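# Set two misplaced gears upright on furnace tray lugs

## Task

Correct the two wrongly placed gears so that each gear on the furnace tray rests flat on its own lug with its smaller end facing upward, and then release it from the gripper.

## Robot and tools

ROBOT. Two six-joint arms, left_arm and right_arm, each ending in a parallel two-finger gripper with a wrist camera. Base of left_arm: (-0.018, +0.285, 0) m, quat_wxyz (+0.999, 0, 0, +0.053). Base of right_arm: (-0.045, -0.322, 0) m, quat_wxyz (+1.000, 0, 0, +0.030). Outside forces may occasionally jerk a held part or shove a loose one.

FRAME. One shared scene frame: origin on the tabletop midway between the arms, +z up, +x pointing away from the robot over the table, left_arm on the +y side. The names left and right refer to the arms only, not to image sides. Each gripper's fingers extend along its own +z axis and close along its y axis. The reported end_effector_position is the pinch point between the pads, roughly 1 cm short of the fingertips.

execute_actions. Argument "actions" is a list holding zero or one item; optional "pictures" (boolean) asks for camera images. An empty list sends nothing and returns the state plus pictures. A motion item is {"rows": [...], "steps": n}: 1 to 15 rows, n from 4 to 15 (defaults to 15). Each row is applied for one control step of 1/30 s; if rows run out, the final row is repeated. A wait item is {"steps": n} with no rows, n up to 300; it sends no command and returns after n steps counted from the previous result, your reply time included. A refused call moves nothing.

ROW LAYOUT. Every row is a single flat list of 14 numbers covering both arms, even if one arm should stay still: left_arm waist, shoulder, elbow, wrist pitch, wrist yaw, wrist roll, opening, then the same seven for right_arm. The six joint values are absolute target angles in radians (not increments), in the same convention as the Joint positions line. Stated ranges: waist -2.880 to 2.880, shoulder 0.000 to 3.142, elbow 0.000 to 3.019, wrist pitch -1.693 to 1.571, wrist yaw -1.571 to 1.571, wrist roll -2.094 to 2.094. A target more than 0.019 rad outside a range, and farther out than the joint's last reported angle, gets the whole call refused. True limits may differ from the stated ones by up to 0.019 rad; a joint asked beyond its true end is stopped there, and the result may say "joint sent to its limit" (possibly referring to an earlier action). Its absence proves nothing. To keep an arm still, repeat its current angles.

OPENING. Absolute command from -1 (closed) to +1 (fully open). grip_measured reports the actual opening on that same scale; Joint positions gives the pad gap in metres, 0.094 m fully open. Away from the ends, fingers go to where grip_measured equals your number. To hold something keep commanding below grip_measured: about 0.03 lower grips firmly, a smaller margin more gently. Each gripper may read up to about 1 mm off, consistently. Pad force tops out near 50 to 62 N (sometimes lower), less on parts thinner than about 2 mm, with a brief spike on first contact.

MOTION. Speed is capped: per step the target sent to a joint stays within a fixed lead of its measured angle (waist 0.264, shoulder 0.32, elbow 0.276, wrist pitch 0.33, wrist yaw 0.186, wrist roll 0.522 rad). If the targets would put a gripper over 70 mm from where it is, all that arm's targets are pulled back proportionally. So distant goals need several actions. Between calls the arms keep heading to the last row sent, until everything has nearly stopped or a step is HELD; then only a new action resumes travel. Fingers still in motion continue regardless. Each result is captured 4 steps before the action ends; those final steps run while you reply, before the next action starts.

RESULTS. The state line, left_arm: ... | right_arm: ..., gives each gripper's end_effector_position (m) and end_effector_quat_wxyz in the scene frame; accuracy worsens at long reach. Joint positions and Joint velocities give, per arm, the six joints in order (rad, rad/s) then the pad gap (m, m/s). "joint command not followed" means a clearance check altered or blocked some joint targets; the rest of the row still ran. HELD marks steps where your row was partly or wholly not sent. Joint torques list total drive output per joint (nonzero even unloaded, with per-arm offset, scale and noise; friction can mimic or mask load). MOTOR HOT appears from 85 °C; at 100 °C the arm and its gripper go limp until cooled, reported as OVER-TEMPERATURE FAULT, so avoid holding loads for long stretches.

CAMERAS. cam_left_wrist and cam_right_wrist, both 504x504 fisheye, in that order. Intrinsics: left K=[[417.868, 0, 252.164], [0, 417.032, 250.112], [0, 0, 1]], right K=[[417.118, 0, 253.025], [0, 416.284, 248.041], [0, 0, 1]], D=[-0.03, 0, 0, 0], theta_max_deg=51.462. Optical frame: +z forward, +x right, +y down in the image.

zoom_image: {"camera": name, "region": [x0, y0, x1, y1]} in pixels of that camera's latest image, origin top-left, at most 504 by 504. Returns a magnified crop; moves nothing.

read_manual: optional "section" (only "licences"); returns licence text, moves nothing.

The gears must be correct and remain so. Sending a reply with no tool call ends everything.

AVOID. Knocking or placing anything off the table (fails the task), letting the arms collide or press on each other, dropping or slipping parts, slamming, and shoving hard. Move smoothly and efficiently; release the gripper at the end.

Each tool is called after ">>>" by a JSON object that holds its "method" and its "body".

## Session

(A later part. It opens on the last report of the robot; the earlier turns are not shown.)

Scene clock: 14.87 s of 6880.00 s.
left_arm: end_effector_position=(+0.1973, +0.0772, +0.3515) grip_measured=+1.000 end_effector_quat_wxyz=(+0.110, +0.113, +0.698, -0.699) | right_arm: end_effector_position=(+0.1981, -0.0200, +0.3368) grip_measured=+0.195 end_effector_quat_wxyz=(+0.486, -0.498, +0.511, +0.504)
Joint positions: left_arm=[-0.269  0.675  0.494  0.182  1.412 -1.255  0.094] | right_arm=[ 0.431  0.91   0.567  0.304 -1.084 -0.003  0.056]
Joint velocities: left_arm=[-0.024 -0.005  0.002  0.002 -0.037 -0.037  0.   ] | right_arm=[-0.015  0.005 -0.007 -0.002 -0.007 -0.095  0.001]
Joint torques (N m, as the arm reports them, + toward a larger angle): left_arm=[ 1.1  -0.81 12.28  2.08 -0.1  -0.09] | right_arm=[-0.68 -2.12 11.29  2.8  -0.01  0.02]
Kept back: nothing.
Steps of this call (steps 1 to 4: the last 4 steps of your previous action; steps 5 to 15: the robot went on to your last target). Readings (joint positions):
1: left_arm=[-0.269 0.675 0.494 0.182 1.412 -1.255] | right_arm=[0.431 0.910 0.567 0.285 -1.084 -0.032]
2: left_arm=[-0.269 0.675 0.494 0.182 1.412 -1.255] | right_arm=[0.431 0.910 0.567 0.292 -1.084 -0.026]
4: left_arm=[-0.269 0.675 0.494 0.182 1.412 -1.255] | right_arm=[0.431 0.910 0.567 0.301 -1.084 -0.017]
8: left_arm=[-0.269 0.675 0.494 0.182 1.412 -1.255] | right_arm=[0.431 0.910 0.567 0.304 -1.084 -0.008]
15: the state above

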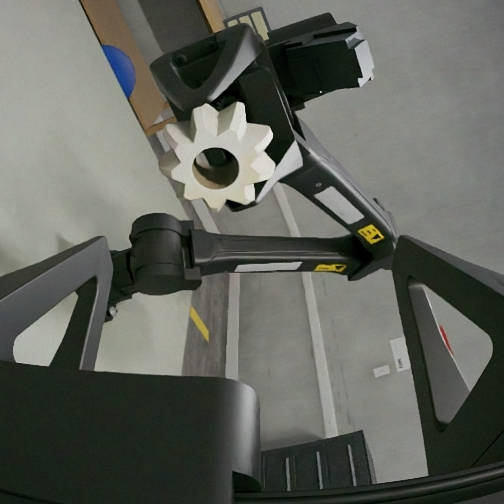

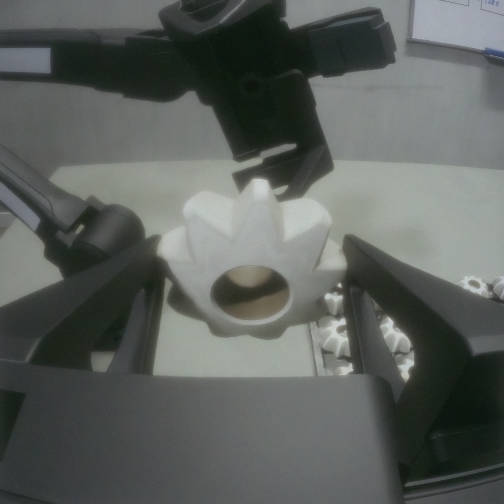

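>>> {"method": "execute_actions", "body": {"actions": [{"rows":[[-0.29,0.7,0.513,0.205,1.387,-1.265,1,0.43,0.903,0.605,0.34,-1.085,0.01,0.16],[-0.32,0.71,0.516,0.21,1.357,-1.265,1,0.43,0.903,0.615,0.35,-1.085,0.01,0.16],[-0.35,0.715,0.519,0.215,1.327,-1.265,1,0.43,0.903,0.62,0.352,-1.085,0.01,0.16],[-0.38,0.72,0.522,0.22,1.297,-1.265,1,0.43,0.903,0.62,0.352,-1.085,0.01,0.16],[-0.41,0.727,0.525,0.228,1.267,-1.265,1,0.43,0.903,0.62,0.352,-1.085,0.01,0.16],[-0.44,0.734,0.528,0.235,1.237,-1.265,1,0.43,0.903,0.62,0.352,-1.085,0.01,0.16],[-0.46,0.74,0.53,0.24,1.217,-1.265,1,0.43,0.903,0.62,0.352,-1.085,0.01,0.16],[-0.476,0.742,0.532,0.245,1.199,-1.265,1,0.43,0.903,0.62,0.352,-1.085,0.01,0.16]],"steps":15}]}}

>>> {"method": "execute_actions", "body": {"actions": [{"steps":12}], "pictures": true}}

Scene clock: 15.70 s of 6880.00 s.
left_arm: end_effector_position=(+0.1956, +0.0273, +0.3411) grip_measured=+1.000 end_effector_quat_wxyz=(+0.101, +0.109, +0.701, -0.698) | right_arm: end_effector_position=(+0.1982, -0.0199, +0.3402) grip_measured=+0.195 end_effector_quat_wxyz=(+0.494, -0.500, +0.504, +0.502)
Joint positions: left_arm=[-0.484  0.735  0.494  0.223  1.204 -1.255  0.094] | right_arm=[ 0.431  0.91   0.567  0.326 -1.084 -0.001  0.056]
Joint velocities: left_arm=[-0.142 -0.015 -0.022  0.027  0.022  0.007  0.   ] | right_arm=[-0.005 -0.005 -0.012  0.022 -0.007 -0.051 -0.001]
Joint torques (N m, as the arm reports them, + toward a larger angle): left_arm=[ 1.91 -1.8  14.31  2.36 -0.32 -0.09] | right_arm=[-0.69 -2.13 13.1   2.77  0.    0.05]
Steps of this call (steps 1 to 14: the robot went on to your last target; steps 15 to 25: the first 11 steps of this action). Readings (joint positions):
15: left_arm=[-0.270 0.675 0.494 0.183 1.401 -1.255] | right_arm=[0.431 0.910 0.567 0.306 -1.084 -0.001]
16: left_arm=[-0.276 0.678 0.494 0.186 1.379 -1.255] | right_arm=[0.431 0.910 0.567 0.311 -1.084 -0.001]
18: left_arm=[-0.311 0.691 0.494 0.195 1.322 -1.255] | right_arm=[0.431 0.910 0.567 0.321 -1.084 -0.001]
22: left_arm=[-0.435 0.724 0.494 0.216 1.218 -1.255] | right_arm=[0.431 0.910 0.567 0.326 -1.084 -0.001]
25: the state above

Scene clock: 16.10 s of 6880.00 s.
left_arm: end_effector_position=(+0.1958, +0.0272, +0.3415) grip_measured=+1.000 end_effector_quat_wxyz=(+0.103, +0.110, +0.700, -0.698) | right_arm: end_effector_position=(+0.1982, -0.0199, +0.3402) grip_measured=+0.195 end_effector_quat_wxyz=(+0.494, -0.500, +0.504, +0.502)
Joint positions: left_arm=[-0.484  0.735  0.494  0.226  1.203 -1.255  0.094] | right_arm=[ 0.431  0.91   0.567  0.326 -1.084 -0.001  0.056]
Joint velocities: left_arm=[-0.005 -0.015 -0.022  0.012 -0.051 -0.022  0.   ] | right_arm=[-0.005 -0.024  0.012 -0.007  0.037 -0.037 -0.001]
Joint torques (N m, as the arm reports them, + toward a larger angle): left_arm=[ 1.41 -1.5  14.31  2.26 -0.26 -0.08] | right_arm=[-0.78 -2.13 13.09  2.78  0.01  0.05]
Kept back: nothing.
Steps of this call (steps 1 to 4: the last 4 steps of your previous action; steps 5 to 12: the robot went on to your last target). Readings (joint positions):
1: left_arm=[-0.485 0.735 0.494 0.224 1.204 -1.255] | right_arm=[0.431 0.910 0.567 0.326 -1.084 -0.001]
2: left_arm=[-0.485 0.735 0.494 0.225 1.203 -1.255] | right_arm=[0.431 0.910 0.567 0.326 -1.084 -0.001]
4: left_arm=[-0.484 0.735 0.494 0.226 1.203 -1.255] | right_arm=[0.431 0.910 0.567 0.326 -1.084 -0.001]
8: left_arm=[-0.484 0.735 0.494 0.226 1.203 -1.255] | right_arm=[0.431 0.910 0.567 0.326 -1.084 -0.001]
12: the state above

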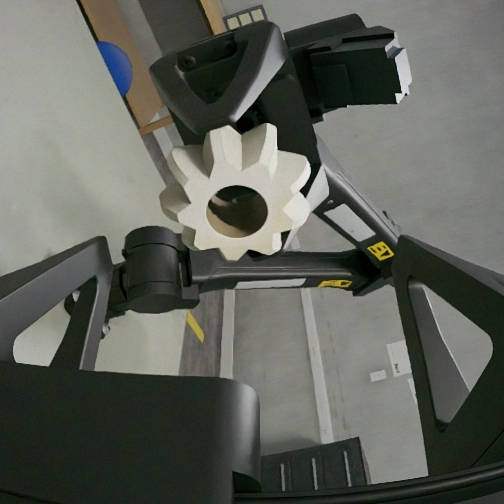

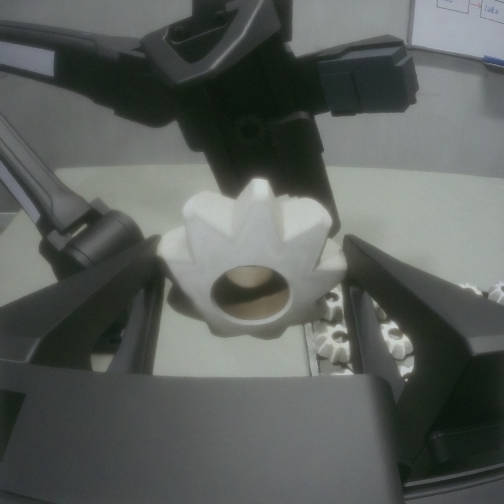

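>>> {"method": "execute_actions", "body": {"actions": [{"rows":[[-0.49,0.755,0.54,0.255,1.19,-1.265,1,0.43,0.903,0.6,0.352,-1.085,0.01,0.16],[-0.5,0.765,0.545,0.265,1.18,-1.265,1,0.43,0.903,0.6,0.352,-1.085,0.01,0.16],[-0.512,0.775,0.55,0.275,1.168,-1.265,1,0.43,0.903,0.6,0.352,-1.085,0.01,0.16],[-0.524,0.783,0.553,0.283,1.156,-1.265,1,0.43,0.903,0.6,0.352,-1.085,0.01,0.16],[-0.536,0.79,0.555,0.29,1.144,-1.265,1,0.43,0.903,0.6,0.352,-1.085,0.01,0.16],[-0.548,0.797,0.555,0.297,1.13,-1.265,1,0.43,0.903,0.6,0.352,-1.085,0.01,0.16],[-0.56,0.804,0.555,0.304,1.116,-1.265,1,0.43,0.903,0.6,0.352,-1.085,0.01,0.16],[-0.572,0.81,0.555,0.311,1.1,-1.265,1,0.43,0.903,0.6,0.352,-1.085,0.01,0.16],[-0.583,0.816,0.555,0.32,1.083,-1.265,1,0.43,0.903,0.6,0.352,-1.085,0.01,0.16]],"steps":15}]}}

>>> {"method": "execute_actions", "body": {"actions": [{"steps":12}], "pictures": true}}

Scene clock: 17.17 s of 6880.00 s.
left_arm: end_effector_position=(+0.2045, +0.0010, +0.3342) grip_measured=+1.000 end_effector_quat_wxyz=(+0.112, +0.104, +0.701, -0.696) | right_arm: end_effector_position=(+0.1982, -0.0199, +0.3402) grip_measured=+0.195 end_effector_quat_wxyz=(+0.494, -0.500, +0.504, +0.502)
Joint positions: left_arm=[-0.576  0.805  0.5    0.295  1.088 -1.255  0.094] | right_arm=[ 0.431  0.91   0.567  0.326 -1.084 -0.001  0.056]
Joint velocities: left_arm=[-0.2    0.093  0.007  0.061  0.037 -0.066  0.   ] | right_arm=[-0.005  0.005 -0.007 -0.002  0.007  0.037 -0.   ]
Joint torques (N m, as the arm reports them, + toward a larger angle): left_arm=[ 1.05 -2.5  15.82  2.39 -0.27 -0.08] | right_arm=[-0.79 -2.24 11.67  2.79  0.01  0.05]
Steps of this call (steps 1 to 15: the robot went on to your last target; steps 16 to 21: nothing new was sent; steps 22 to 32: the first 11 steps of this action). Readings (joint positions):
22: left_arm=[-0.484 0.735 0.494 0.228 1.198 -1.255] | right_arm=[0.431 0.910 0.567 0.326 -1.084 -0.001]
23: left_arm=[-0.484 0.737 0.494 0.233 1.190 -1.255] | right_arm=[0.431 0.910 0.567 0.326 -1.084 -0.001]
25: left_arm=[-0.494 0.749 0.495 0.250 1.168 -1.255] | right_arm=[0.431 0.910 0.567 0.326 -1.084 -0.001]
29: left_arm=[-0.541 0.785 0.500 0.279 1.115 -1.255] | right_arm=[0.431 0.910 0.567 0.326 -1.084 -0.001]
32: the state above

Scene clock: 17.57 s of 6880.00 s.
left_arm: end_effector_position=(+0.2035, -0.0008, +0.3341) grip_measured=+1.000 end_effector_quat_wxyz=(+0.112, +0.106, +0.700, -0.697) | right_arm: end_effector_position=(+0.1982, -0.0199, +0.3402) grip_measured=+0.195 end_effector_quat_wxyz=(+0.494, -0.500, +0.504, +0.502)
Joint positions: left_arm=[-0.582  0.808  0.5    0.301  1.087 -1.255  0.094] | right_arm=[ 0.431  0.91   0.567  0.326 -1.084 -0.001  0.056]
Joint velocities: left_arm=[ 0.005 -0.015  0.002 -0.007 -0.066  0.051  0.   ] | right_arm=[-0.005 -0.005 -0.002 -0.022  0.007 -0.066 -0.   ]
Joint torques (N m, as the arm reports them, + toward a larger angle): left_arm=[ 0.73 -2.24 15.82  2.34 -0.26 -0.08] | right_arm=[-0.65 -2.09 11.69  2.78  0.    0.05]
Kept back: nothing.
Steps of this call (steps 1 to 4: the last 4 steps of your previous action; steps 5 to 12: the robot went on to your last target). Readings (joint positions):
1: left_arm=[-0.581 0.807 0.500 0.297 1.088 -1.255] | right_arm=[0.431 0.910 0.567 0.326 -1.084 -0.001]
2: left_arm=[-0.582 0.808 0.500 0.298 1.087 -1.255] | right_arm=[0.431 0.910 0.567 0.326 -1.084 -0.001]
4: left_arm=[-0.582 0.808 0.500 0.300 1.087 -1.255] | right_arm=[0.431 0.910 0.567 0.326 -1.084 -0.001]
8: left_arm=[-0.582 0.808 0.500 0.301 1.087 -1.255] | right_arm=[0.431 0.910 0.567 0.326 -1.084 -0.001]
12: the state above

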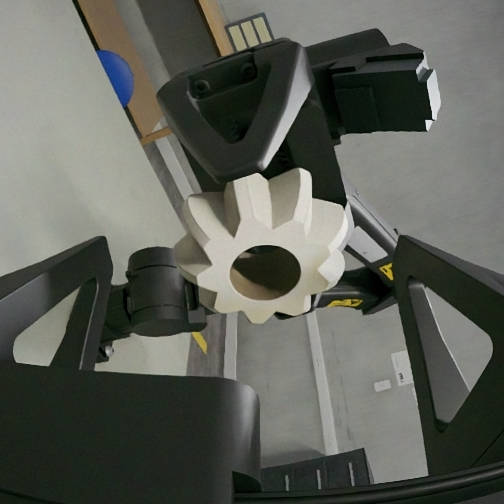

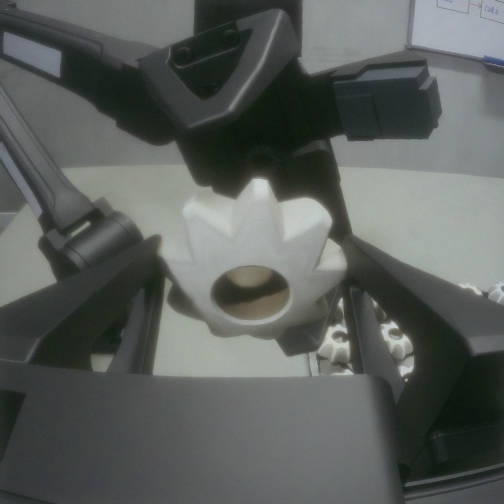

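>>> {"method": "execute_actions", "body": {"actions": [{"rows":[[-0.59,0.82,0.565,0.325,1.075,-1.265,1,0.43,0.903,0.6,0.352,-1.085,0.01,0.16],[-0.6,0.825,0.572,0.328,1.066,-1.265,1,0.43,0.903,0.6,0.352,-1.085,0.01,0.16],[-0.61,0.83,0.578,0.331,1.058,-1.265,1,0.43,0.903,0.6,0.352,-1.085,0.01,0.16],[-0.62,0.836,0.578,0.334,1.05,-1.265,1,0.43,0.903,0.6,0.352,-1.085,0.01,0.16],[-0.63,0.842,0.578,0.337,1.04,-1.265,1,0.43,0.903,0.6,0.352,-1.085,0.01,0.16],[-0.643,0.85,0.578,0.341,1.03,-1.265,1,0.43,0.903,0.6,0.352,-1.085,0.01,0.16]],"steps":15}]}}

>>> {"method": "execute_actions", "body": {"actions": [{"steps":10}], "pictures": true}}

Scene clock: 18.33 s of 6880.00 s.
left_arm: end_effector_position=(+0.2035, -0.0183, +0.3429) grip_measured=+1.000 end_effector_quat_wxyz=(+0.116, +0.114, +0.696, -0.700) | right_arm: end_effector_position=(+0.1982, -0.0199, +0.3402) grip_measured=+0.195 end_effector_quat_wxyz=(+0.494, -0.500, +0.504, +0.503)
Joint positions: left_arm=[-0.641  0.837  0.528  0.322  1.034 -1.256  0.094] | right_arm=[ 0.431  0.91   0.567  0.326 -1.084 -0.001  0.056]
Joint velocities: left_arm=[-0.005  0.015 -0.012 -0.007  0.022  0.007  0.   ] | right_arm=[-0.005 -0.015  0.007  0.002 -0.007 -0.095 -0.   ]
Joint torques (N m, as the arm reports them, + toward a larger angle): left_arm=[ 0.6  -2.56 15.43  2.4  -0.29 -0.08] | right_arm=[-0.78 -2.12 11.67  2.8   0.    0.05]
Steps of this call (steps 1 to 12: the robot went on to your last target; steps 13 to 23: the first 11 steps of this action). Readings (joint positions):
13: left_arm=[-0.582 0.808 0.500 0.302 1.082 -1.255] | right_arm=[0.431 0.910 0.567 0.326 -1.084 -0.001]
14: left_arm=[-0.583 0.808 0.502 0.303 1.075 -1.256] | right_arm=[0.431 0.910 0.567 0.326 -1.084 -0.001]
16: left_arm=[-0.592 0.812 0.510 0.308 1.059 -1.256] | right_arm=[0.431 0.910 0.567 0.326 -1.084 -0.001]
20: left_arm=[-0.630 0.831 0.527 0.321 1.034 -1.256] | right_arm=[0.431 0.910 0.567 0.326 -1.084 -0.001]
23: the state above

Scene clock: 18.67 s of 6880.00 s.
left_arm: end_effector_position=(+0.2037, -0.0183, +0.3428) grip_measured=+1.000 end_effector_quat_wxyz=(+0.116, +0.113, +0.696, -0.700) | right_arm: end_effector_position=(+0.1982, -0.0199, +0.3402) grip_measured=+0.195 end_effector_quat_wxyz=(+0.494, -0.500, +0.504, +0.503)
Joint positions: left_arm=[-0.641  0.838  0.528  0.322  1.033 -1.256  0.094] | right_arm=[ 0.431  0.91   0.567  0.326 -1.084 -0.001  0.056]
Joint velocities: left_arm=[ 0.015  0.015 -0.012 -0.002 -0.022 -0.007  0.   ] | right_arm=[-0.015 -0.005 -0.002  0.002 -0.007 -0.037  0.   ]
Joint torques (N m, as the arm reports them, + toward a larger angle): left_arm=[ 0.71 -2.38 15.42  2.31 -0.26 -0.08] | right_arm=[-0.78 -2.1  11.65  2.81  0.    0.05]
Kept back: nothing.
Steps of this call (steps 1 to 4: the last 4 steps of your previous action; steps 5 to 10: the robot went on to your last target). Readings (joint positions):
1: left_arm=[-0.641 0.838 0.528 0.322 1.034 -1.256] | right_arm=[0.431 0.910 0.567 0.326 -1.084 -0.001]
2: left_arm=[-0.641 0.838 0.528 0.322 1.033 -1.256] | right_arm=[0.431 0.910 0.567 0.326 -1.084 -0.001]
4: left_arm=[-0.641 0.838 0.528 0.322 1.033 -1.256] | right_arm=[0.431 0.910 0.567 0.326 -1.084 -0.001]
8: left_arm=[-0.641 0.838 0.528 0.322 1.033 -1.256] | right_arm=[0.431 0.910 0.567 0.326 -1.084 -0.001]
10: the state above

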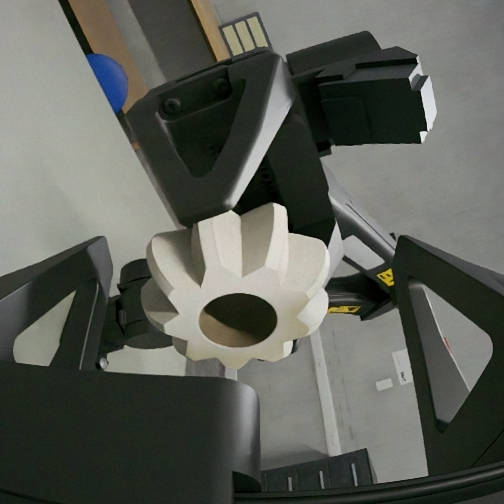

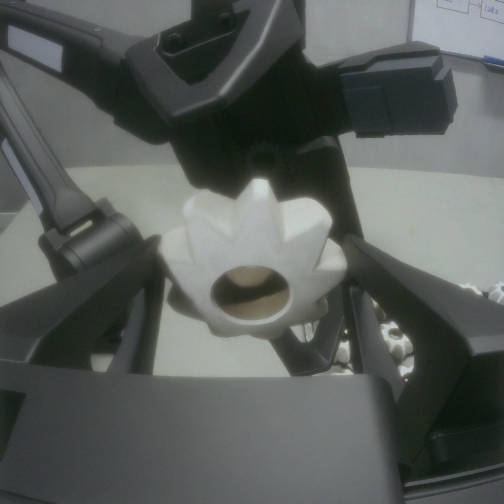

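>>> {"method": "execute_actions", "body": {"actions": [{"rows":[[-0.63,0.84,0.56,0.32,1.05,-1.265,0.9,0.43,0.903,0.6,0.352,-1.085,0.01,0.16],[-0.617,0.84,0.56,0.305,1.07,-1.265,0.8,0.43,0.903,0.6,0.352,-1.085,0.01,0.16],[-0.617,0.84,0.56,0.305,1.07,-1.265,0.7,0.43,0.903,0.6,0.352,-1.085,0.01,0.16],[-0.617,0.84,0.56,0.305,1.07,-1.265,0.6,0.43,0.903,0.6,0.352,-1.085,0.01,0.16],[-0.617,0.84,0.56,0.305,1.07,-1.265,0.5,0.43,0.903,0.6,0.352,-1.085,0.01,0.16],[-0.617,0.84,0.56,0.305,1.07,-1.265,0.42,0.43,0.903,0.6,0.352,-1.085,0.01,0.16]],"steps":15}]}}

>>> {"method": "execute_actions", "body": {"actions": [{"steps":8}], "pictures": true}}

Scene clock: 19.57 s of 6880.00 s.
left_arm: end_effector_position=(+0.2028, -0.0147, +0.3518) grip_measured=+0.423 end_effector_quat_wxyz=(+0.114, +0.123, +0.691, -0.703) | right_arm: end_effector_position=(+0.1969, -0.0206, +0.3596) grip_measured=+0.195 end_effector_quat_wxyz=(+0.516, -0.506, +0.483, +0.495)
Joint positions: left_arm=[-0.624  0.832  0.542  0.319  1.069 -1.261  0.067] | right_arm=[ 0.432  0.893  0.585  0.356 -1.082 -0.001  0.056]
Joint velocities: left_arm=[ 0.005  0.024  0.002 -0.002  0.007  0.037  0.001] | right_arm=[ 0.005  0.005  0.002  0.002  0.007  0.095 -0.001]
Joint torques (N m, as the arm reports them, + toward a larger angle): left_arm=[ 1.28 -2.79 12.41  0.76 -0.08 -0.04] | right_arm=[-1.18 -0.75 10.3   1.56 -0.02  0.05]
Steps of this call (steps 1 to 15: the robot went on to your last target; step 16: nothing new was sent; steps 17 to 27: the first 11 steps of this action). Readings (joint positions):
17: left_arm=[-0.641 0.838 0.528 0.322 1.040 -1.256] | right_arm=[0.431 0.910 0.567 0.326 -1.084 -0.001]
18: left_arm=[-0.639 0.838 0.528 0.322 1.054 -1.256] | right_arm=[0.431 0.910 0.567 0.327 -1.084 -0.001]
20: left_arm=[-0.631 0.838 0.528 0.319 1.065 -1.256] | right_arm=[0.431 0.909 0.569 0.338 -1.084 -0.001]
24: left_arm=[-0.624 0.834 0.538 0.319 1.069 -1.261] | right_arm=[0.432 0.896 0.583 0.355 -1.082 -0.001]
27: the state above

Scene clock: 19.83 s of 6880.00 s.
left_arm: end_effector_position=(+0.2029, -0.0148, +0.3512) grip_measured=+0.422 end_effector_quat_wxyz=(+0.112, +0.122, +0.692, -0.703) | right_arm: end_effector_position=(+0.1992, -0.0192, +0.3503) grip_measured=+0.195 end_effector_quat_wxyz=(+0.506, -0.503, +0.492, +0.499)
Joint positions: left_arm=[-0.624  0.832  0.542  0.316  1.069 -1.261  0.067] | right_arm=[ 0.432  0.909  0.58   0.349 -1.084 -0.001  0.056]
Joint velocities: left_arm=[-0.015  0.005 -0.017  0.007 -0.007  0.037 -0.001] | right_arm=[-0.005  0.005 -0.017 -0.012  0.022  0.051 -0.   ]
Joint torques (N m, as the arm reports them, + toward a larger angle): left_arm=[ 1.36 -2.47 12.42  0.96 -0.07 -0.02] | right_arm=[-0.6  -2.05 10.8   1.88  0.03  0.04]
Kept back: nothing.
Steps of this call (steps 1 to 4: the last 4 steps of your previous action; steps 5 to 8: the robot went on to your last target). Readings (joint positions):
1: left_arm=[-0.624 0.832 0.542 0.319 1.069 -1.261] | right_arm=[0.432 0.893 0.585 0.356 -1.082 -0.001]
2: left_arm=[-0.624 0.832 0.542 0.318 1.069 -1.261] | right_arm=[0.432 0.896 0.581 0.353 -1.083 -0.001]
4: left_arm=[-0.624 0.832 0.542 0.317 1.069 -1.261] | right_arm=[0.432 0.903 0.580 0.350 -1.084 -0.001]
8: the state above

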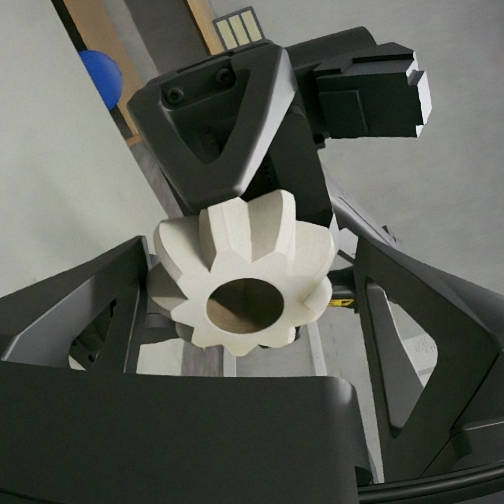

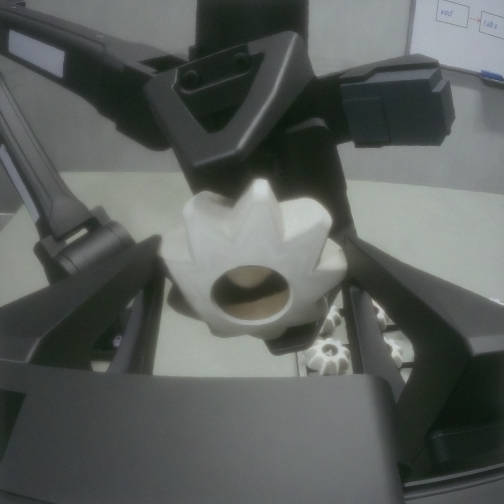

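>>> {"method": "execute_actions", "body": {"actions": [{"rows":[[-0.62,0.84,0.55,0.3,1.07,-1.265,0.39,0.43,0.903,0.61,0.36,-1.085,0.01,0.16],[-0.62,0.84,0.55,0.3,1.07,-1.265,0.36,0.43,0.903,0.61,0.36,-1.085,0.01,0.16],[-0.62,0.84,0.55,0.3,1.07,-1.265,0.33,0.43,0.903,0.61,0.36,-1.085,0.01,0.16],[-0.62,0.84,0.55,0.3,1.07,-1.265,0.3,0.43,0.903,0.61,0.36,-1.085,0.01,0.16],[-0.62,0.84,0.55,0.3,1.07,-1.265,0.27,0.43,0.903,0.61,0.36,-1.085,0.01,0.16],[-0.62,0.84,0.55,0.3,1.07,-1.265,0.25,0.43,0.903,0.61,0.36,-1.085,0.01,0.16],[-0.62,0.84,0.55,0.3,1.07,-1.265,0.23,0.43,0.903,0.61,0.36,-1.085,0.01,0.16],[-0.62,0.84,0.55,0.3,1.07,-1.265,0.21,0.43,0.903,0.61,0.36,-1.085,0.01,0.16],[-0.62,0.84,0.55,0.3,1.07,-1.265,0.19,0.43,0.903,0.61,0.36,-1.085,0.01,0.16],[-0.62,0.84,0.55,0.3,1.07,-1.265,0.17,0.43,0.903,0.61,0.36,-1.085,0.01,0.16],[-0.62,0.84,0.55,0.3,1.07,-1.265,0.15,0.43,0.903,0.61,0.36,-1.085,0.01,0.16]],"steps":15}]}}

>>> {"method": "execute_actions", "body": {"actions": [{"steps":8}], "pictures": true}}

Scene clock: 20.60 s of 6880.00 s.
left_arm: end_effector_position=(+0.2039, -0.0150, +0.3482) grip_measured=+0.170 end_effector_quat_wxyz=(+0.108, +0.118, +0.695, -0.701) | right_arm: end_effector_position=(+0.1985, -0.0192, +0.3503) grip_measured=+0.195 end_effector_quat_wxyz=(+0.504, -0.504, +0.492, +0.501)
Joint positions: left_arm=[-0.624  0.836  0.542  0.305  1.069 -1.261  0.055] | right_arm=[ 0.432  0.909  0.58   0.349 -1.088  0.002  0.056]
Joint velocities: left_arm=[-0.005 -0.005  0.012  0.017 -0.022 -0.007 -0.01 ] | right_arm=[-0.005  0.005  0.012 -0.002 -0.022 -0.051 -0.001]
Joint torques (N m, as the arm reports them, + toward a larger angle): left_arm=[ 0.98 -2.77 11.51  1.25 -0.05 -0.02] | right_arm=[-1.03 -1.99 11.48  2.11  0.17 -0.02]
Steps of this call (steps 1 to 12: the robot went on to your last target; steps 13 to 23: the first 11 steps of this action). Readings (joint positions):
13: left_arm=[-0.624 0.832 0.542 0.315 1.069 -1.261] | right_arm=[0.432 0.909 0.580 0.349 -1.084 -0.001]
14: left_arm=[-0.624 0.832 0.542 0.313 1.069 -1.261] | right_arm=[0.432 0.909 0.580 0.349 -1.085 -0.001]
16: left_arm=[-0.624 0.832 0.542 0.309 1.069 -1.261] | right_arm=[0.432 0.909 0.580 0.349 -1.087 -0.000]
20: left_arm=[-0.624 0.836 0.542 0.305 1.069 -1.261] | right_arm=[0.432 0.909 0.580 0.349 -1.088 -0.000]
23: the state above

Scene clock: 20.87 s of 6880.00 s.
left_arm: end_effector_position=(+0.2039, -0.0150, +0.3482) grip_measured=+0.167 end_effector_quat_wxyz=(+0.108, +0.118, +0.695, -0.701) | right_arm: end_effector_position=(+0.1985, -0.0192, +0.3503) grip_measured=+0.195 end_effector_quat_wxyz=(+0.504, -0.504, +0.492, +0.501)
Joint positions: left_arm=[-0.624  0.836  0.542  0.305  1.069 -1.261  0.055] | right_arm=[ 0.432  0.909  0.58   0.349 -1.088  0.002  0.056]
Joint velocities: left_arm=[-0.005 -0.005  0.002 -0.007 -0.051  0.007 -0.   ] | right_arm=[-0.015  0.005  0.002 -0.002  0.051  0.081 -0.   ]
Joint torques (N m, as the arm reports them, + toward a larger angle): left_arm=[ 1.21 -3.02 11.45  1.22 -0.05 -0.02] | right_arm=[-0.75 -1.86 11.52  2.14  0.19  0.  ]
Kept back: nothing.
Steps of this call (steps 1 to 4: the last 4 steps of your previous action; steps 5 to 8: the robot went on to your last target). Readings (joint positions):
1: left_arm=[-0.624 0.836 0.542 0.305 1.069 -1.261] | right_arm=[0.432 0.909 0.580 0.349 -1.088 0.002]
2: left_arm=[-0.624 0.836 0.542 0.305 1.069 -1.261] | right_arm=[0.432 0.909 0.580 0.349 -1.088 0.002]
4: left_arm=[-0.624 0.836 0.542 0.305 1.069 -1.261] | right_arm=[0.432 0.909 0.580 0.349 -1.088 0.002]
8: the state above

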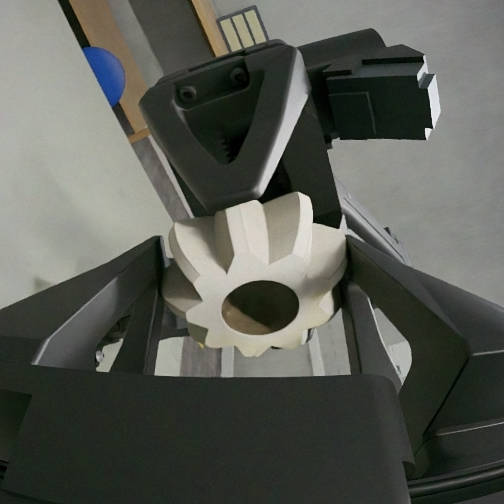

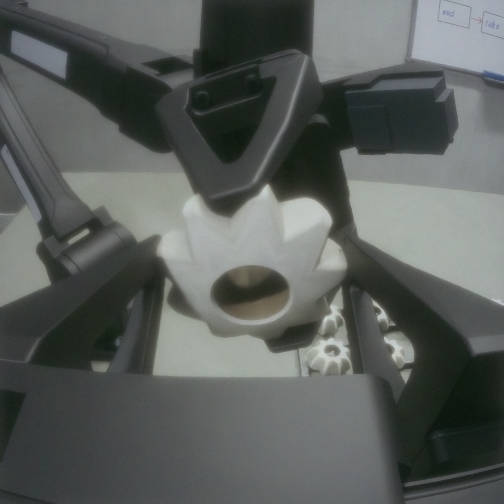

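>>> {"method": "execute_actions", "body": {"actions": [{"rows":[[-0.62,0.84,0.55,0.3,1.07,-1.265,0.135,0.43,0.903,0.61,0.36,-1.085,0.01,0.16]],"steps":8}]}}

>>> {"method": "zoom_image", "body": {"camera": "cam_right_wrist", "region": [140,140,370,370]}}

Scene clock: 21.20 s of 6880.00 s.
left_arm: end_effector_position=(+0.2039, -0.0150, +0.3482) grip_measured=+0.166 end_effector_quat_wxyz=(+0.108, +0.118, +0.695, -0.701) | right_arm: end_effector_position=(+0.1985, -0.0192, +0.3503) grip_measured=+0.195 end_effector_quat_wxyz=(+0.504, -0.504, +0.492, +0.501)
Joint positions: left_arm=[-0.624  0.836  0.542  0.305  1.069 -1.261  0.055] | right_arm=[ 0.432  0.909  0.58   0.349 -1.088  0.002  0.056]
Joint velocities: left_arm=[-0.015 -0.024 -0.007 -0.017 -0.051 -0.051 -0.   ] | right_arm=[ 0.005 -0.005 -0.012  0.002 -0.022 -0.007  0.   ]
Joint torques (N m, as the arm reports them, + toward a larger angle): left_arm=[ 1.07 -2.94 11.49  1.25 -0.07 -0.02] | right_arm=[-0.77 -2.03 11.5   2.07  0.18  0.02]
Steps of this call (steps 1 to 6: the robot went on to your last target; steps 7 to 10: the first 4 steps of this action). Readings (joint positions):
7: left_arm=[-0.624 0.836 0.542 0.305 1.069 -1.261] | right_arm=[0.432 0.909 0.580 0.349 -1.088 0.002]
8: left_arm=[-0.624 0.836 0.542 0.305 1.069 -1.261] | right_arm=[0.432 0.909 0.580 0.349 -1.088 0.002]
10: the state above

Region (140, 140, 370, 370) of cam_right_wrist's 504x504 image, scaled by 2.191, with more detail than that image has.

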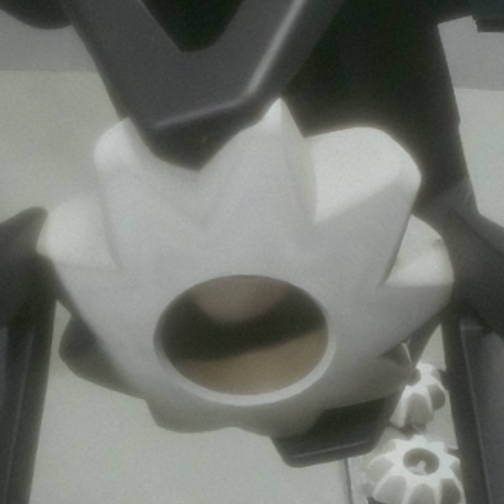

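>>> {"method": "execute_actions", "body": {"actions": [{"rows":[[-0.62,0.84,0.55,0.3,1.07,-1.265,0.135,0.43,0.903,0.61,0.36,-1.085,0.01,0.2],[-0.62,0.84,0.55,0.3,1.07,-1.265,0.135,0.43,0.903,0.61,0.36,-1.085,0.01,0.25],[-0.62,0.84,0.55,0.3,1.07,-1.265,0.135,0.43,0.903,0.61,0.36,-1.085,0.01,0.35],[-0.62,0.84,0.55,0.3,1.07,-1.265,0.135,0.43,0.903,0.61,0.36,-1.085,0.01,0.5],[-0.62,0.84,0.55,0.3,1.07,-1.265,0.135,0.43,0.903,0.61,0.36,-1.085,0.01,0.7],[-0.62,0.84,0.55,0.3,1.07,-1.265,0.135,0.43,0.903,0.61,0.36,-1.085,0.01,0.7],[-0.62,0.84,0.55,0.3,1.07,-1.265,0.135,0.41,0.9,0.61,0.36,-1.1,0.01,0.7],[-0.62,0.84,0.55,0.3,1.07,-1.265,0.135,0.39,0.89,0.61,0.35,-1.12,0.01,0.7],[-0.62,0.84,0.55,0.3,1.07,-1.265,0.135,0.36,0.88,0.61,0.34,-1.15,0.01,0.7],[-0.62,0.84,0.55,0.3,1.07,-1.265,0.135,0.33,0.87,0.61,0.33,-1.18,0.01,0.7],[-0.62,0.84,0.55,0.3,1.07,-1.265,0.135,0.3,0.86,0.61,0.32,-1.21,0.01,0.7],[-0.62,0.84,0.55,0.3,1.07,-1.265,0.135,0.27,0.85,0.61,0.31,-1.24,0.01,0.7],[-0.62,0.84,0.55,0.3,1.07,-1.265,0.135,0.24,0.84,0.61,0.3,-1.27,0.01,0.7],[-0.62,0.84,0.55,0.3,1.07,-1.265,0.135,0.2,0.83,0.61,0.29,-1.31,0.01,0.7],[-0.62,0.84,0.55,0.3,1.07,-1.265,0.135,0.15,0.83,0.61,0.29,-1.35,0.01,0.7]]}]}}

>>> {"method": "execute_actions", "body": {"actions": [{"steps":10}], "pictures": true}}

Scene clock: 22.00 s of 6880.00 s.
left_arm: end_effector_position=(+0.2039, -0.0150, +0.3482) grip_measured=+0.166 end_effector_quat_wxyz=(+0.108, +0.118, +0.695, -0.701) | right_arm: end_effector_position=(+0.1970, -0.0361, +0.3534) grip_measured=+0.698 end_effector_quat_wxyz=(+0.496, -0.513, +0.481, +0.509)
Joint positions: left_arm=[-0.624  0.836  0.542  0.305  1.069 -1.261  0.055] | right_arm=[ 0.37   0.894  0.58   0.339 -1.186  0.003  0.08 ]
Joint velocities: left_arm=[-0.015 -0.015  0.017  0.002  0.022 -0.051 -0.   ] | right_arm=[-0.835 -0.249  0.017 -0.188 -0.784  0.022 -0.001]
Joint torques (N m, as the arm reports them, + toward a larger angle): left_arm=[ 1.16 -3.28 11.5   1.23 -0.07 -0.03] | right_arm=[-1.89 -2.54 11.57  1.22  0.11  0.  ]
Steps of this call (steps 1 to 4: the last 4 steps of your previous action; steps 5 to 13: the robot went on to your last target; steps 14 to 24: the first 11 steps of this action). Readings (joint positions):
14: left_arm=[-0.624 0.836 0.542 0.305 1.069 -1.261] | right_arm=[0.432 0.909 0.580 0.349 -1.088 0.003]
15: left_arm=[-0.624 0.836 0.542 0.305 1.069 -1.261] | right_arm=[0.432 0.909 0.580 0.349 -1.088 0.003]
17: left_arm=[-0.624 0.836 0.542 0.305 1.069 -1.261] | right_arm=[0.432 0.909 0.580 0.349 -1.087 0.003]
21: left_arm=[-0.624 0.836 0.542 0.305 1.069 -1.261] | right_arm=[0.425 0.908 0.580 0.349 -1.106 0.003]
24: the state above

Scene clock: 22.33 s of 6880.00 s.
left_arm: end_effector_position=(+0.2039, -0.0150, +0.3482) grip_measured=+0.166 end_effector_quat_wxyz=(+0.108, +0.118, +0.695, -0.701) | right_arm: end_effector_position=(+0.2138, -0.0997, +0.3674) grip_measured=+0.699 end_effector_quat_wxyz=(+0.521, -0.502, +0.492, +0.484)
Joint positions: left_arm=[-0.624  0.836  0.542  0.305  1.069 -1.261  0.055] | right_arm=[ 0.137  0.827  0.58   0.299 -1.347  0.003  0.08 ]
Joint velocities: left_arm=[-0.005 -0.005  0.007  0.007 -0.066 -0.037 -0.001] | right_arm=[ 0.034 -0.015  0.002 -0.046 -0.066 -0.051 -0.001]
Joint torques (N m, as the arm reports them, + toward a larger angle): left_arm=[ 1.19 -3.02 11.36  1.2  -0.06 -0.02] | right_arm=[ 0.25 -0.32 11.67  1.21 -0.03  0.01]
Kept back: nothing.
Steps of this call (steps 1 to 4: the last 4 steps of your previous action; steps 5 to 10: the robot went on to your last target). Readings (joint positions):
1: left_arm=[-0.624 0.836 0.542 0.305 1.069 -1.261] | right_arm=[0.339 0.884 0.580 0.331 -1.215 0.003]
2: left_arm=[-0.624 0.836 0.542 0.305 1.069 -1.261] | right_arm=[0.305 0.874 0.580 0.323 -1.244 0.003]
4: left_arm=[-0.624 0.836 0.542 0.305 1.069 -1.261] | right_arm=[0.230 0.850 0.580 0.307 -1.318 0.003]
8: left_arm=[-0.624 0.836 0.542 0.305 1.069 -1.261] | right_arm=[0.137 0.827 0.580 0.300 -1.346 0.003]
10: the state above

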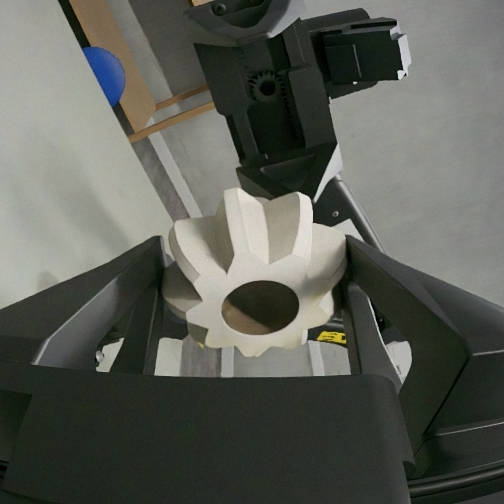

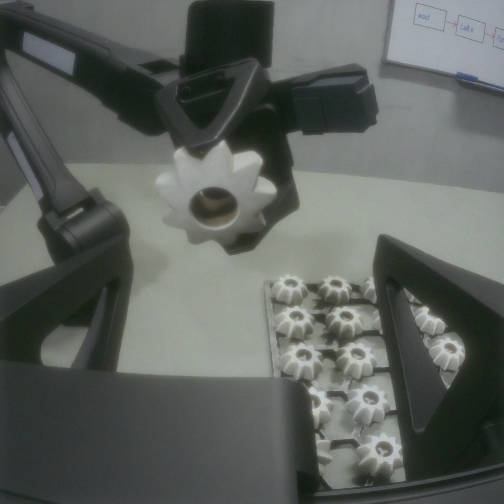

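>>> {"method": "execute_actions", "body": {"actions": [{"rows":[[-0.62,0.85,0.57,0.27,1.05,-1.24,0.135,0.1,0.83,0.61,0.28,-1.33,0,1],[-0.63,0.87,0.6,0.22,1.02,-1.2,0.135,0.03,0.83,0.61,0.26,-1.3,0,1],[-0.64,0.9,0.64,0.16,0.98,-1.15,0.135,-0.05,0.83,0.61,0.23,-1.26,0,1],[-0.65,0.94,0.69,0.09,0.93,-1.1,0.135,-0.13,0.83,0.61,0.2,-1.21,0,1],[-0.66,0.98,0.74,0.02,0.88,-1.05,0.135,-0.21,0.83,0.61,0.16,-1.15,0,1],[-0.67,1.02,0.79,-0.05,0.83,-1.0,0.135,-0.29,0.83,0.61,0.12,-1.08,0,1],[-0.68,1.06,0.84,-0.12,0.78,-0.95,0.135,-0.36,0.83,0.61,0.08,-1.0,0,1],[-0.69,1.1,0.89,-0.19,0.73,-0.9,0.135,-0.42,0.83,0.61,0.04,-0.92,0,1],[-0.7,1.14,0.94,-0.26,0.68,-0.85,0.135,-0.47,0.83,0.61,0,-0.84,0,1],[-0.71,1.18,0.99,-0.33,0.63,-0.8,0.135,-0.51,0.83,0.61,-0.05,-0.76,0,1],[-0.72,1.22,1.04,-0.4,0.58,-0.75,0.135,-0.54,0.83,0.61,-0.1,-0.68,0,1],[-0.73,1.26,1.09,-0.47,0.53,-0.7,0.135,-0.56,0.83,0.61,-0.15,-0.6,0,1],[-0.74,1.3,1.14,-0.54,0.48,-0.65,0.135,-0.58,0.83,0.61,-0.2,-0.52,0,1],[-0.75,1.34,1.19,-0.61,0.43,-0.6,0.135,-0.6,0.83,0.61,-0.25,-0.45,0,1],[-0.76,1.38,1.24,-0.68,0.38,-0.55,0.135,-0.6,0.83,0.61,-0.3,-0.4,0,1]]}]}}

>>> {"method": "execute_actions", "body": {"actions": [{"rows":[[-0.775,1.42,1.29,-0.75,0.33,-0.5,0.135,-0.6,0.83,0.61,-0.3,-0.4,0,1],[-0.79,1.46,1.34,-0.82,0.28,-0.45,0.135,-0.6,0.83,0.61,-0.3,-0.4,0,1],[-0.805,1.5,1.39,-0.89,0.23,-0.4,0.135,-0.6,0.83,0.61,-0.3,-0.4,0,1],[-0.82,1.54,1.44,-0.96,0.18,-0.35,0.135,-0.6,0.83,0.61,-0.3,-0.4,0,1],[-0.835,1.58,1.49,-1.03,0.13,-0.3,0.135,-0.6,0.83,0.61,-0.3,-0.4,0,1],[-0.85,1.62,1.54,-1.09,0.09,-0.25,0.135,-0.6,0.83,0.61,-0.3,-0.4,0,1],[-0.865,1.66,1.58,-1.15,0.05,-0.2,0.135,-0.6,0.83,0.61,-0.3,-0.4,0,1],[-0.88,1.7,1.62,-1.2,0.02,-0.15,0.135,-0.6,0.83,0.61,-0.3,-0.4,0,1],[-0.89,1.74,1.65,-1.24,0,-0.11,0.135,-0.6,0.83,0.61,-0.3,-0.4,0,1],[-0.9,1.78,1.68,-1.27,0,-0.07,0.135,-0.6,0.83,0.61,-0.3,-0.4,0,1],[-0.907,1.82,1.7,-1.29,0,-0.04,0.135,-0.6,0.83,0.61,-0.3,-0.4,0,1],[-0.912,1.86,1.72,-1.3,0,-0.02,0.135,-0.6,0.83,0.61,-0.3,-0.4,0,1],[-0.915,1.89,1.73,-1.31,0,-0.015,0.135,-0.6,0.83,0.61,-0.3,-0.4,0,1],[-0.915,1.915,1.735,-1.315,0,-0.015,0.135,-0.6,0.83,0.61,-0.3,-0.4,0,1],[-0.915,1.935,1.735,-1.318,0,-0.015,0.135,-0.6,0.83,0.61,-0.3,-0.4,0,1]]}]}}

>>> {"method": "execute_actions", "body": {"actions": [{"steps":20}], "pictures": true}}

Scene clock: 23.67 s of 6880.00 s.
left_arm: end_effector_position=(+0.3294, -0.0658, +0.2910) grip_measured=+0.166 end_effector_quat_wxyz=(+0.155, -0.000, +0.842, -0.516) | right_arm: end_effector_position=(+0.3502, -0.3602, +0.3150) grip_measured=+1.000 end_effector_quat_wxyz=(+0.621, -0.078, +0.761, +0.170)
Joint positions: left_arm=[-0.693  1.156  0.882 -0.266  0.617 -0.945  0.055] | right_arm=[-0.455  0.827  0.58   0.011 -0.751  0.003  0.094]
Joint velocities: left_arm=[-0.298  1.275  1.609 -1.937 -1.267  1.253 -0.   ] | right_arm=[-1.822 -0.005 -0.022 -1.492  2.103 -0.095  0.   ]
Joint torques (N m, as the arm reports them, + toward a larger angle): left_arm=[ 0.19 -8.96 16.35  2.06  0.52  0.1 ] | right_arm=[ 0.86 -0.71 11.91  1.88 -0.48 -0.13]
Steps of this call (steps 1 to 29: the robot went on to your last target; steps 30 to 40: the first 11 steps of this action). Readings (joint positions):
30: left_arm=[-0.624 0.836 0.542 0.299 1.063 -1.258] | right_arm=[0.140 0.827 0.580 0.296 -1.341 0.003]
31: left_arm=[-0.624 0.837 0.543 0.280 1.044 -1.249] | right_arm=[0.126 0.827 0.580 0.289 -1.323 0.003]
33: left_arm=[-0.629 0.858 0.560 0.198 0.972 -1.209] | right_arm=[0.040 0.827 0.580 0.254 -1.253 0.003]
37: left_arm=[-0.664 1.013 0.714 -0.061 0.771 -1.073] | right_arm=[-0.248 0.827 0.580 0.142 -1.015 0.003]
40: the state above

Scene clock: 24.17 s of 6880.00 s.
left_arm: end_effector_position=(+0.4001, -0.1231, +0.2038) grip_measured=+0.166 end_effector_quat_wxyz=(+0.097, +0.267, +0.957, -0.056) | right_arm: end_effector_position=(+0.3185, -0.4647, +0.2416) grip_measured=+1.000 end_effector_quat_wxyz=(+0.511, +0.136, +0.848, +0.038)
Joint positions: left_arm=[-0.878  1.734  1.604 -1.216  0.005 -0.228  0.055] | right_arm=[-0.606  0.829  0.58  -0.292 -0.402  0.003  0.094]
Joint velocities: left_arm=[-0.386  1.04   0.906 -0.95  -0.007  1.253  0.   ] | right_arm=[-0.015  0.015 -0.012  0.002  0.051  0.051  0.   ]
Joint torques (N m, as the arm reports them, + toward a larger angle): left_arm=[  0.2  -12.72  14.09   0.5   -0.22   0.  ] | right_arm=[-0.38 -0.95 11.88  1.53  0.   -0.11]
Steps of this call (steps 1 to 4: the last 4 steps of your previous action; steps 5 to 15: the first 11 steps of this action). Readings (joint positions):
5: left_arm=[-0.742 1.352 1.144 -0.610 0.368 -0.709] | right_arm=[-0.619 0.828 0.580 -0.236 -0.413 0.003]
6: left_arm=[-0.753 1.389 1.194 -0.680 0.318 -0.661] | right_arm=[-0.621 0.828 0.580 -0.263 -0.404 0.003]
8: left_arm=[-0.778 1.465 1.293 -0.820 0.218 -0.563] | right_arm=[-0.615 0.829 0.580 -0.284 -0.402 0.003]
12: left_arm=[-0.836 1.622 1.489 -1.081 0.047 -0.366] | right_arm=[-0.606 0.829 0.580 -0.292 -0.402 0.003]
15: the state above

Scene clock: 24.83 s of 6880.00 s.
left_arm: end_effector_position=(+0.3891, -0.1466, +0.1002) grip_measured=+0.165 end_effector_quat_wxyz=(-0.010, +0.383, +0.924, +0.003) | right_arm: end_effector_position=(+0.3185, -0.4647, +0.2416) grip_measured=+1.000 end_effector_quat_wxyz=(+0.511, +0.136, +0.848, +0.038)
Joint positions: left_arm=[-0.92   1.969  1.685 -1.307  0.003 -0.027  0.055] | right_arm=[-0.606  0.829  0.58  -0.292 -0.402  0.003  0.094]
Joint velocities: left_arm=[ 0.005  0.015 -0.002  0.027 -0.007  0.081  0.   ] | right_arm=[-0.005 -0.015 -0.017  0.007  0.022  0.022  0.   ]
Joint torques (N m, as the arm reports them, + toward a larger angle): left_arm=[  1.18 -19.26  14.13  -0.4   -0.23   0.06] | right_arm=[-0.29 -0.91 11.92  1.58 -0.02 -0.1 ]
Kept back: nothing.
Steps of this call (steps 1 to 4: the last 4 steps of your previous action; steps 5 to 20: the robot went on to your last target). Readings (joint positions):
1: left_arm=[-0.890 1.770 1.632 -1.244 0.004 -0.188] | right_arm=[-0.606 0.829 0.580 -0.292 -0.402 0.003]
2: left_arm=[-0.902 1.805 1.655 -1.263 0.004 -0.155] | right_arm=[-0.606 0.829 0.580 -0.292 -0.402 0.003]
4: left_arm=[-0.920 1.869 1.682 -1.285 0.004 -0.108] | right_arm=[-0.606 0.829 0.580 -0.292 -0.402 0.003]
8: left_arm=[-0.932 1.957 1.685 -1.303 0.004 -0.058] | right_arm=[-0.606 0.829 0.580 -0.292 -0.402 0.003]
20: the state above

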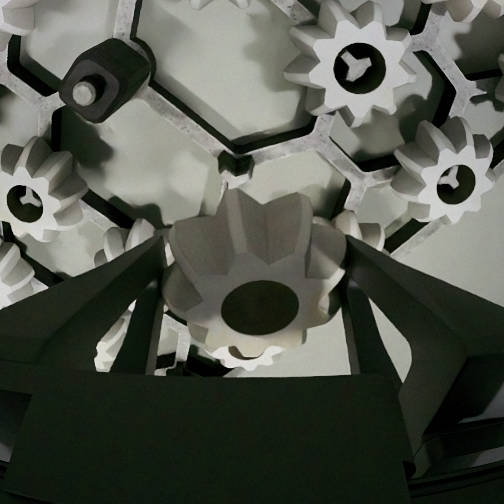

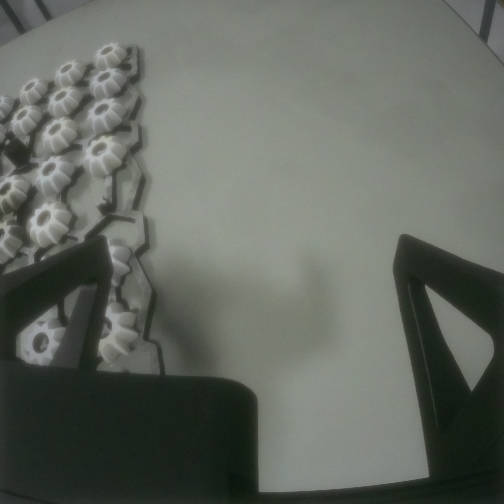

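>>> {"method": "execute_actions", "body": {"actions": [{"rows":[[-0.91,1.935,1.7,-1.29,0,-0.015,0.135,-0.6,0.83,0.61,-0.3,-0.4,0,1],[-0.905,1.937,1.68,-1.275,0,-0.015,0.135,-0.6,0.83,0.61,-0.3,-0.4,0,1],[-0.902,1.939,1.665,-1.26,0,-0.015,0.135,-0.6,0.83,0.61,-0.3,-0.4,0,1],[-0.902,1.941,1.65,-1.245,0,-0.015,0.135,-0.6,0.83,0.61,-0.3,-0.4,0,1],[-0.902,1.943,1.64,-1.23,0,-0.015,0.135,-0.6,0.83,0.61,-0.3,-0.4,0,1],[-0.902,1.945,1.63,-1.215,0,-0.015,0.135,-0.6,0.83,0.61,-0.3,-0.4,0,1],[-0.902,1.945,1.62,-1.2,0,-0.015,0.135,-0.6,0.83,0.61,-0.3,-0.4,0,1],[-0.902,1.945,1.61,-1.185,0,-0.015,0.135,-0.6,0.83,0.61,-0.3,-0.4,0,1],[-0.902,1.945,1.6,-1.17,0,-0.015,0.135,-0.6,0.83,0.61,-0.3,-0.4,0,1]],"steps":15}]}}

>>> {"method": "execute_actions", "body": {"actions": [{"steps":12}], "pictures": true}}

Scene clock: 25.77 s of 6880.00 s.
left_arm: end_effector_position=(+0.3917, -0.1388, +0.0698) grip_measured=+0.165 end_effector_quat_wxyz=(+0.003, +0.379, +0.926, -0.003) | right_arm: end_effector_position=(+0.3185, -0.4647, +0.2416) grip_measured=+1.000 end_effector_quat_wxyz=(+0.511, +0.136, +0.848, +0.038)
Joint positions: left_arm=[-0.907  1.968  1.599 -1.194  0.003 -0.025  0.055] | right_arm=[-0.606  0.829  0.58  -0.292 -0.402  0.003  0.094]
Joint velocities: left_arm=[ 0.015 -0.005 -0.203  0.134 -0.022  0.051  0.   ] | right_arm=[-0.005 -0.005  0.002  0.007 -0.081 -0.022  0.   ]
Joint torques (N m, as the arm reports them, + toward a larger angle): left_arm=[  1.37 -18.75  10.5    0.85  -0.19   0.03] | right_arm=[-0.47 -0.95 11.85  1.5  -0.01 -0.11]
Steps of this call (steps 1 to 15: the robot went on to your last target; steps 16 to 17: nothing new was sent; steps 18 to 28: the first 11 steps of this action). Readings (joint positions):
18: left_arm=[-0.920 1.969 1.685 -1.307 0.003 -0.025] | right_arm=[-0.606 0.829 0.580 -0.292 -0.402 0.003]
19: left_arm=[-0.919 1.969 1.684 -1.303 0.003 -0.025] | right_arm=[-0.606 0.829 0.580 -0.292 -0.402 0.003]
21: left_arm=[-0.918 1.968 1.673 -1.281 0.003 -0.025] | right_arm=[-0.606 0.829 0.580 -0.292 -0.402 0.003]
25: left_arm=[-0.911 1.968 1.629 -1.224 0.003 -0.025] | right_arm=[-0.606 0.829 0.580 -0.292 -0.402 0.003]
28: the state above

Scene clock: 26.17 s of 6880.00 s.
left_arm: end_effector_position=(+0.3921, -0.1382, +0.0674) grip_measured=+0.165 end_effector_quat_wxyz=(+0.005, +0.378, +0.926, -0.004) | right_arm: end_effector_position=(+0.3185, -0.4647, +0.2416) grip_measured=+1.000 end_effector_quat_wxyz=(+0.511, +0.136, +0.848, +0.038)
Joint positions: left_arm=[-0.906  1.968  1.592 -1.184  0.003 -0.025  0.055] | right_arm=[-0.606  0.829  0.58  -0.292 -0.402  0.003  0.094]
Joint velocities: left_arm=[-0.024 -0.015  0.002  0.017 -0.022  0.037 -0.001] | right_arm=[-0.005  0.005 -0.007 -0.012 -0.007 -0.066  0.   ]
Joint torques (N m, as the arm reports them, + toward a larger angle): left_arm=[  1.11 -18.4   10.1    0.78  -0.21   0.03] | right_arm=[-0.26 -0.94 11.85  1.5  -0.01 -0.09]
Kept back: nothing.
Steps of this call (steps 1 to 4: the last 4 steps of your previous action; steps 5 to 12: the robot went on to your last target). Readings (joint positions):
1: left_arm=[-0.907 1.968 1.594 -1.191 0.003 -0.025] | right_arm=[-0.606 0.829 0.580 -0.292 -0.402 0.003]
2: left_arm=[-0.906 1.968 1.592 -1.190 0.003 -0.025] | right_arm=[-0.606 0.829 0.580 -0.292 -0.402 0.003]
4: left_arm=[-0.906 1.968 1.592 -1.187 0.003 -0.025] | right_arm=[-0.606 0.829 0.580 -0.292 -0.402 0.003]
8: left_arm=[-0.906 1.968 1.592 -1.184 0.003 -0.025] | right_arm=[-0.606 0.829 0.580 -0.292 -0.402 0.003]
12: the state above

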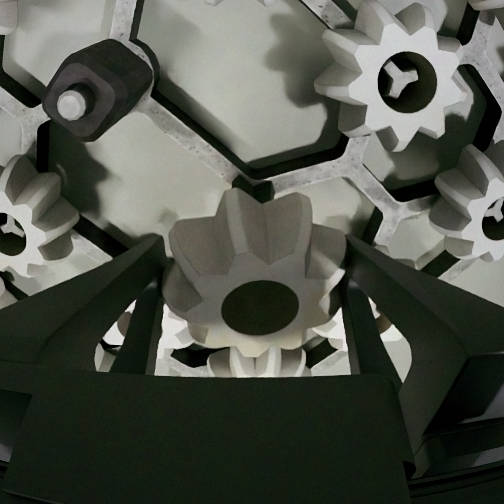

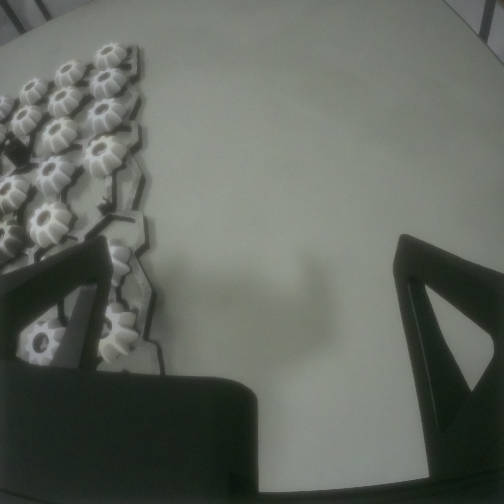

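>>> {"method": "execute_actions", "body": {"actions": [{"rows":[[-0.902,1.955,1.597,-1.166,0,-0.015,0.135,-0.6,0.83,0.61,-0.3,-0.4,0,1],[-0.902,1.962,1.594,-1.162,0,-0.015,0.135,-0.6,0.83,0.61,-0.3,-0.4,0,1],[-0.902,1.968,1.591,-1.158,0,-0.015,0.135,-0.6,0.83,0.61,-0.3,-0.4,0,1],[-0.902,1.973,1.588,-1.153,0,-0.015,0.135,-0.6,0.83,0.61,-0.3,-0.4,0,1],[-0.902,1.977,1.585,-1.148,0,-0.015,0.135,-0.6,0.83,0.61,-0.3,-0.4,0,1],[-0.902,1.98,1.582,-1.142,0,-0.015,0.135,-0.6,0.83,0.61,-0.3,-0.4,0,1],[-0.902,1.982,1.578,-1.136,0,-0.015,0.135,-0.6,0.83,0.61,-0.3,-0.4,0,1]],"steps":15}]}}

>>> {"method": "execute_actions", "body": {"actions": [{"steps":12}], "pictures": true}}

Scene clock: 27.03 s of 6880.00 s.
left_arm: end_effector_position=(+0.3935, -0.1397, +0.0619) grip_measured=+0.165 end_effector_quat_wxyz=(+0.012, +0.378, +0.926, -0.007) | right_arm: end_effector_position=(+0.3185, -0.4647, +0.2416) grip_measured=+1.000 end_effector_quat_wxyz=(+0.511, +0.136, +0.848, +0.038)
Joint positions: left_arm=[-0.906  1.968  1.577 -1.151  0.003 -0.025  0.055] | right_arm=[-0.606  0.829  0.58  -0.292 -0.402  0.003  0.094]
Joint velocities: left_arm=[-0.005 -0.005 -0.051 -0.012 -0.066 -0.066 -0.   ] | right_arm=[ 0.005 -0.005 -0.002  0.022 -0.037  0.022  0.   ]
Joint torques (N m, as the arm reports them, + toward a larger angle): left_arm=[  1.16 -16.11   9.49   0.89  -0.21   0.02] | right_arm=[-0.35 -0.93 11.9   1.51 -0.01 -0.09]
Steps of this call (steps 1 to 15: the robot went on to your last target; steps 16 to 26: the first 11 steps of this action). Readings (joint positions):
16: left_arm=[-0.906 1.968 1.592 -1.183 0.003 -0.025] | right_arm=[-0.606 0.829 0.580 -0.292 -0.402 0.003]
17: left_arm=[-0.906 1.968 1.592 -1.181 0.003 -0.025] | right_arm=[-0.606 0.829 0.580 -0.292 -0.402 0.003]
19: left_arm=[-0.906 1.968 1.591 -1.175 0.003 -0.025] | right_arm=[-0.606 0.829 0.580 -0.292 -0.402 0.003]
23: left_arm=[-0.906 1.968 1.583 -1.155 0.003 -0.025] | right_arm=[-0.606 0.829 0.580 -0.292 -0.402 0.003]
26: the state above

Scene clock: 27.43 s of 6880.00 s.
left_arm: end_effector_position=(+0.3934, -0.1396, +0.0613) grip_measured=+0.165 end_effector_quat_wxyz=(+0.012, +0.378, +0.926, -0.007) | right_arm: end_effector_position=(+0.3185, -0.4647, +0.2416) grip_measured=+1.000 end_effector_quat_wxyz=(+0.511, +0.136, +0.848, +0.038)
Joint positions: left_arm=[-0.906  1.968  1.575 -1.15   0.003 -0.025  0.055] | right_arm=[-0.606  0.829  0.58  -0.292 -0.402  0.003  0.094]
Joint velocities: left_arm=[-0.005  0.015 -0.002  0.007  0.051  0.007 -0.   ] | right_arm=[ 0.005 -0.015 -0.002  0.007 -0.037 -0.066  0.   ]
Joint torques (N m, as the arm reports them, + toward a larger angle): left_arm=[  1.   -15.98   9.43   0.81  -0.2    0.04] | right_arm=[-0.17 -0.79 11.83  1.51 -0.01 -0.1 ]
Kept back: nothing.
Steps of this call (steps 1 to 4: the last 4 steps of your previous action; steps 5 to 12: the robot went on to your last target). Readings (joint positions):
1: left_arm=[-0.906 1.968 1.576 -1.151 0.003 -0.025] | right_arm=[-0.606 0.829 0.580 -0.292 -0.402 0.003]
2: left_arm=[-0.906 1.968 1.575 -1.151 0.003 -0.025] | right_arm=[-0.606 0.829 0.580 -0.292 -0.402 0.003]
4: left_arm=[-0.906 1.968 1.575 -1.151 0.003 -0.025] | right_arm=[-0.606 0.829 0.580 -0.292 -0.402 0.003]
8: left_arm=[-0.906 1.968 1.575 -1.150 0.003 -0.025] | right_arm=[-0.606 0.829 0.580 -0.292 -0.402 0.003]
12: the state above

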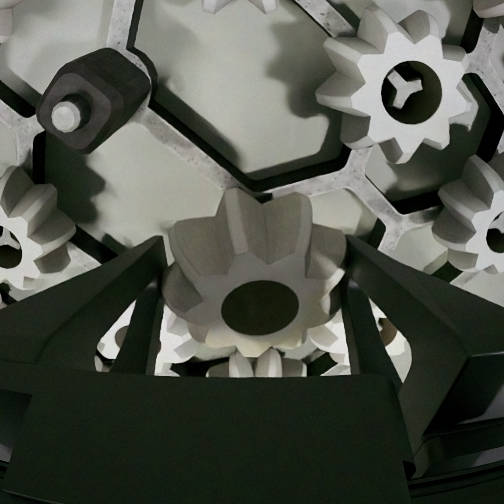

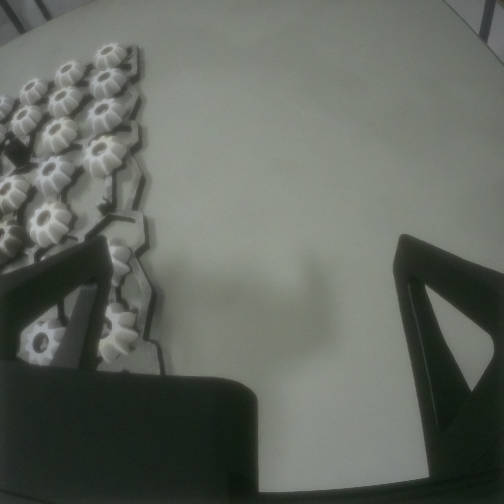

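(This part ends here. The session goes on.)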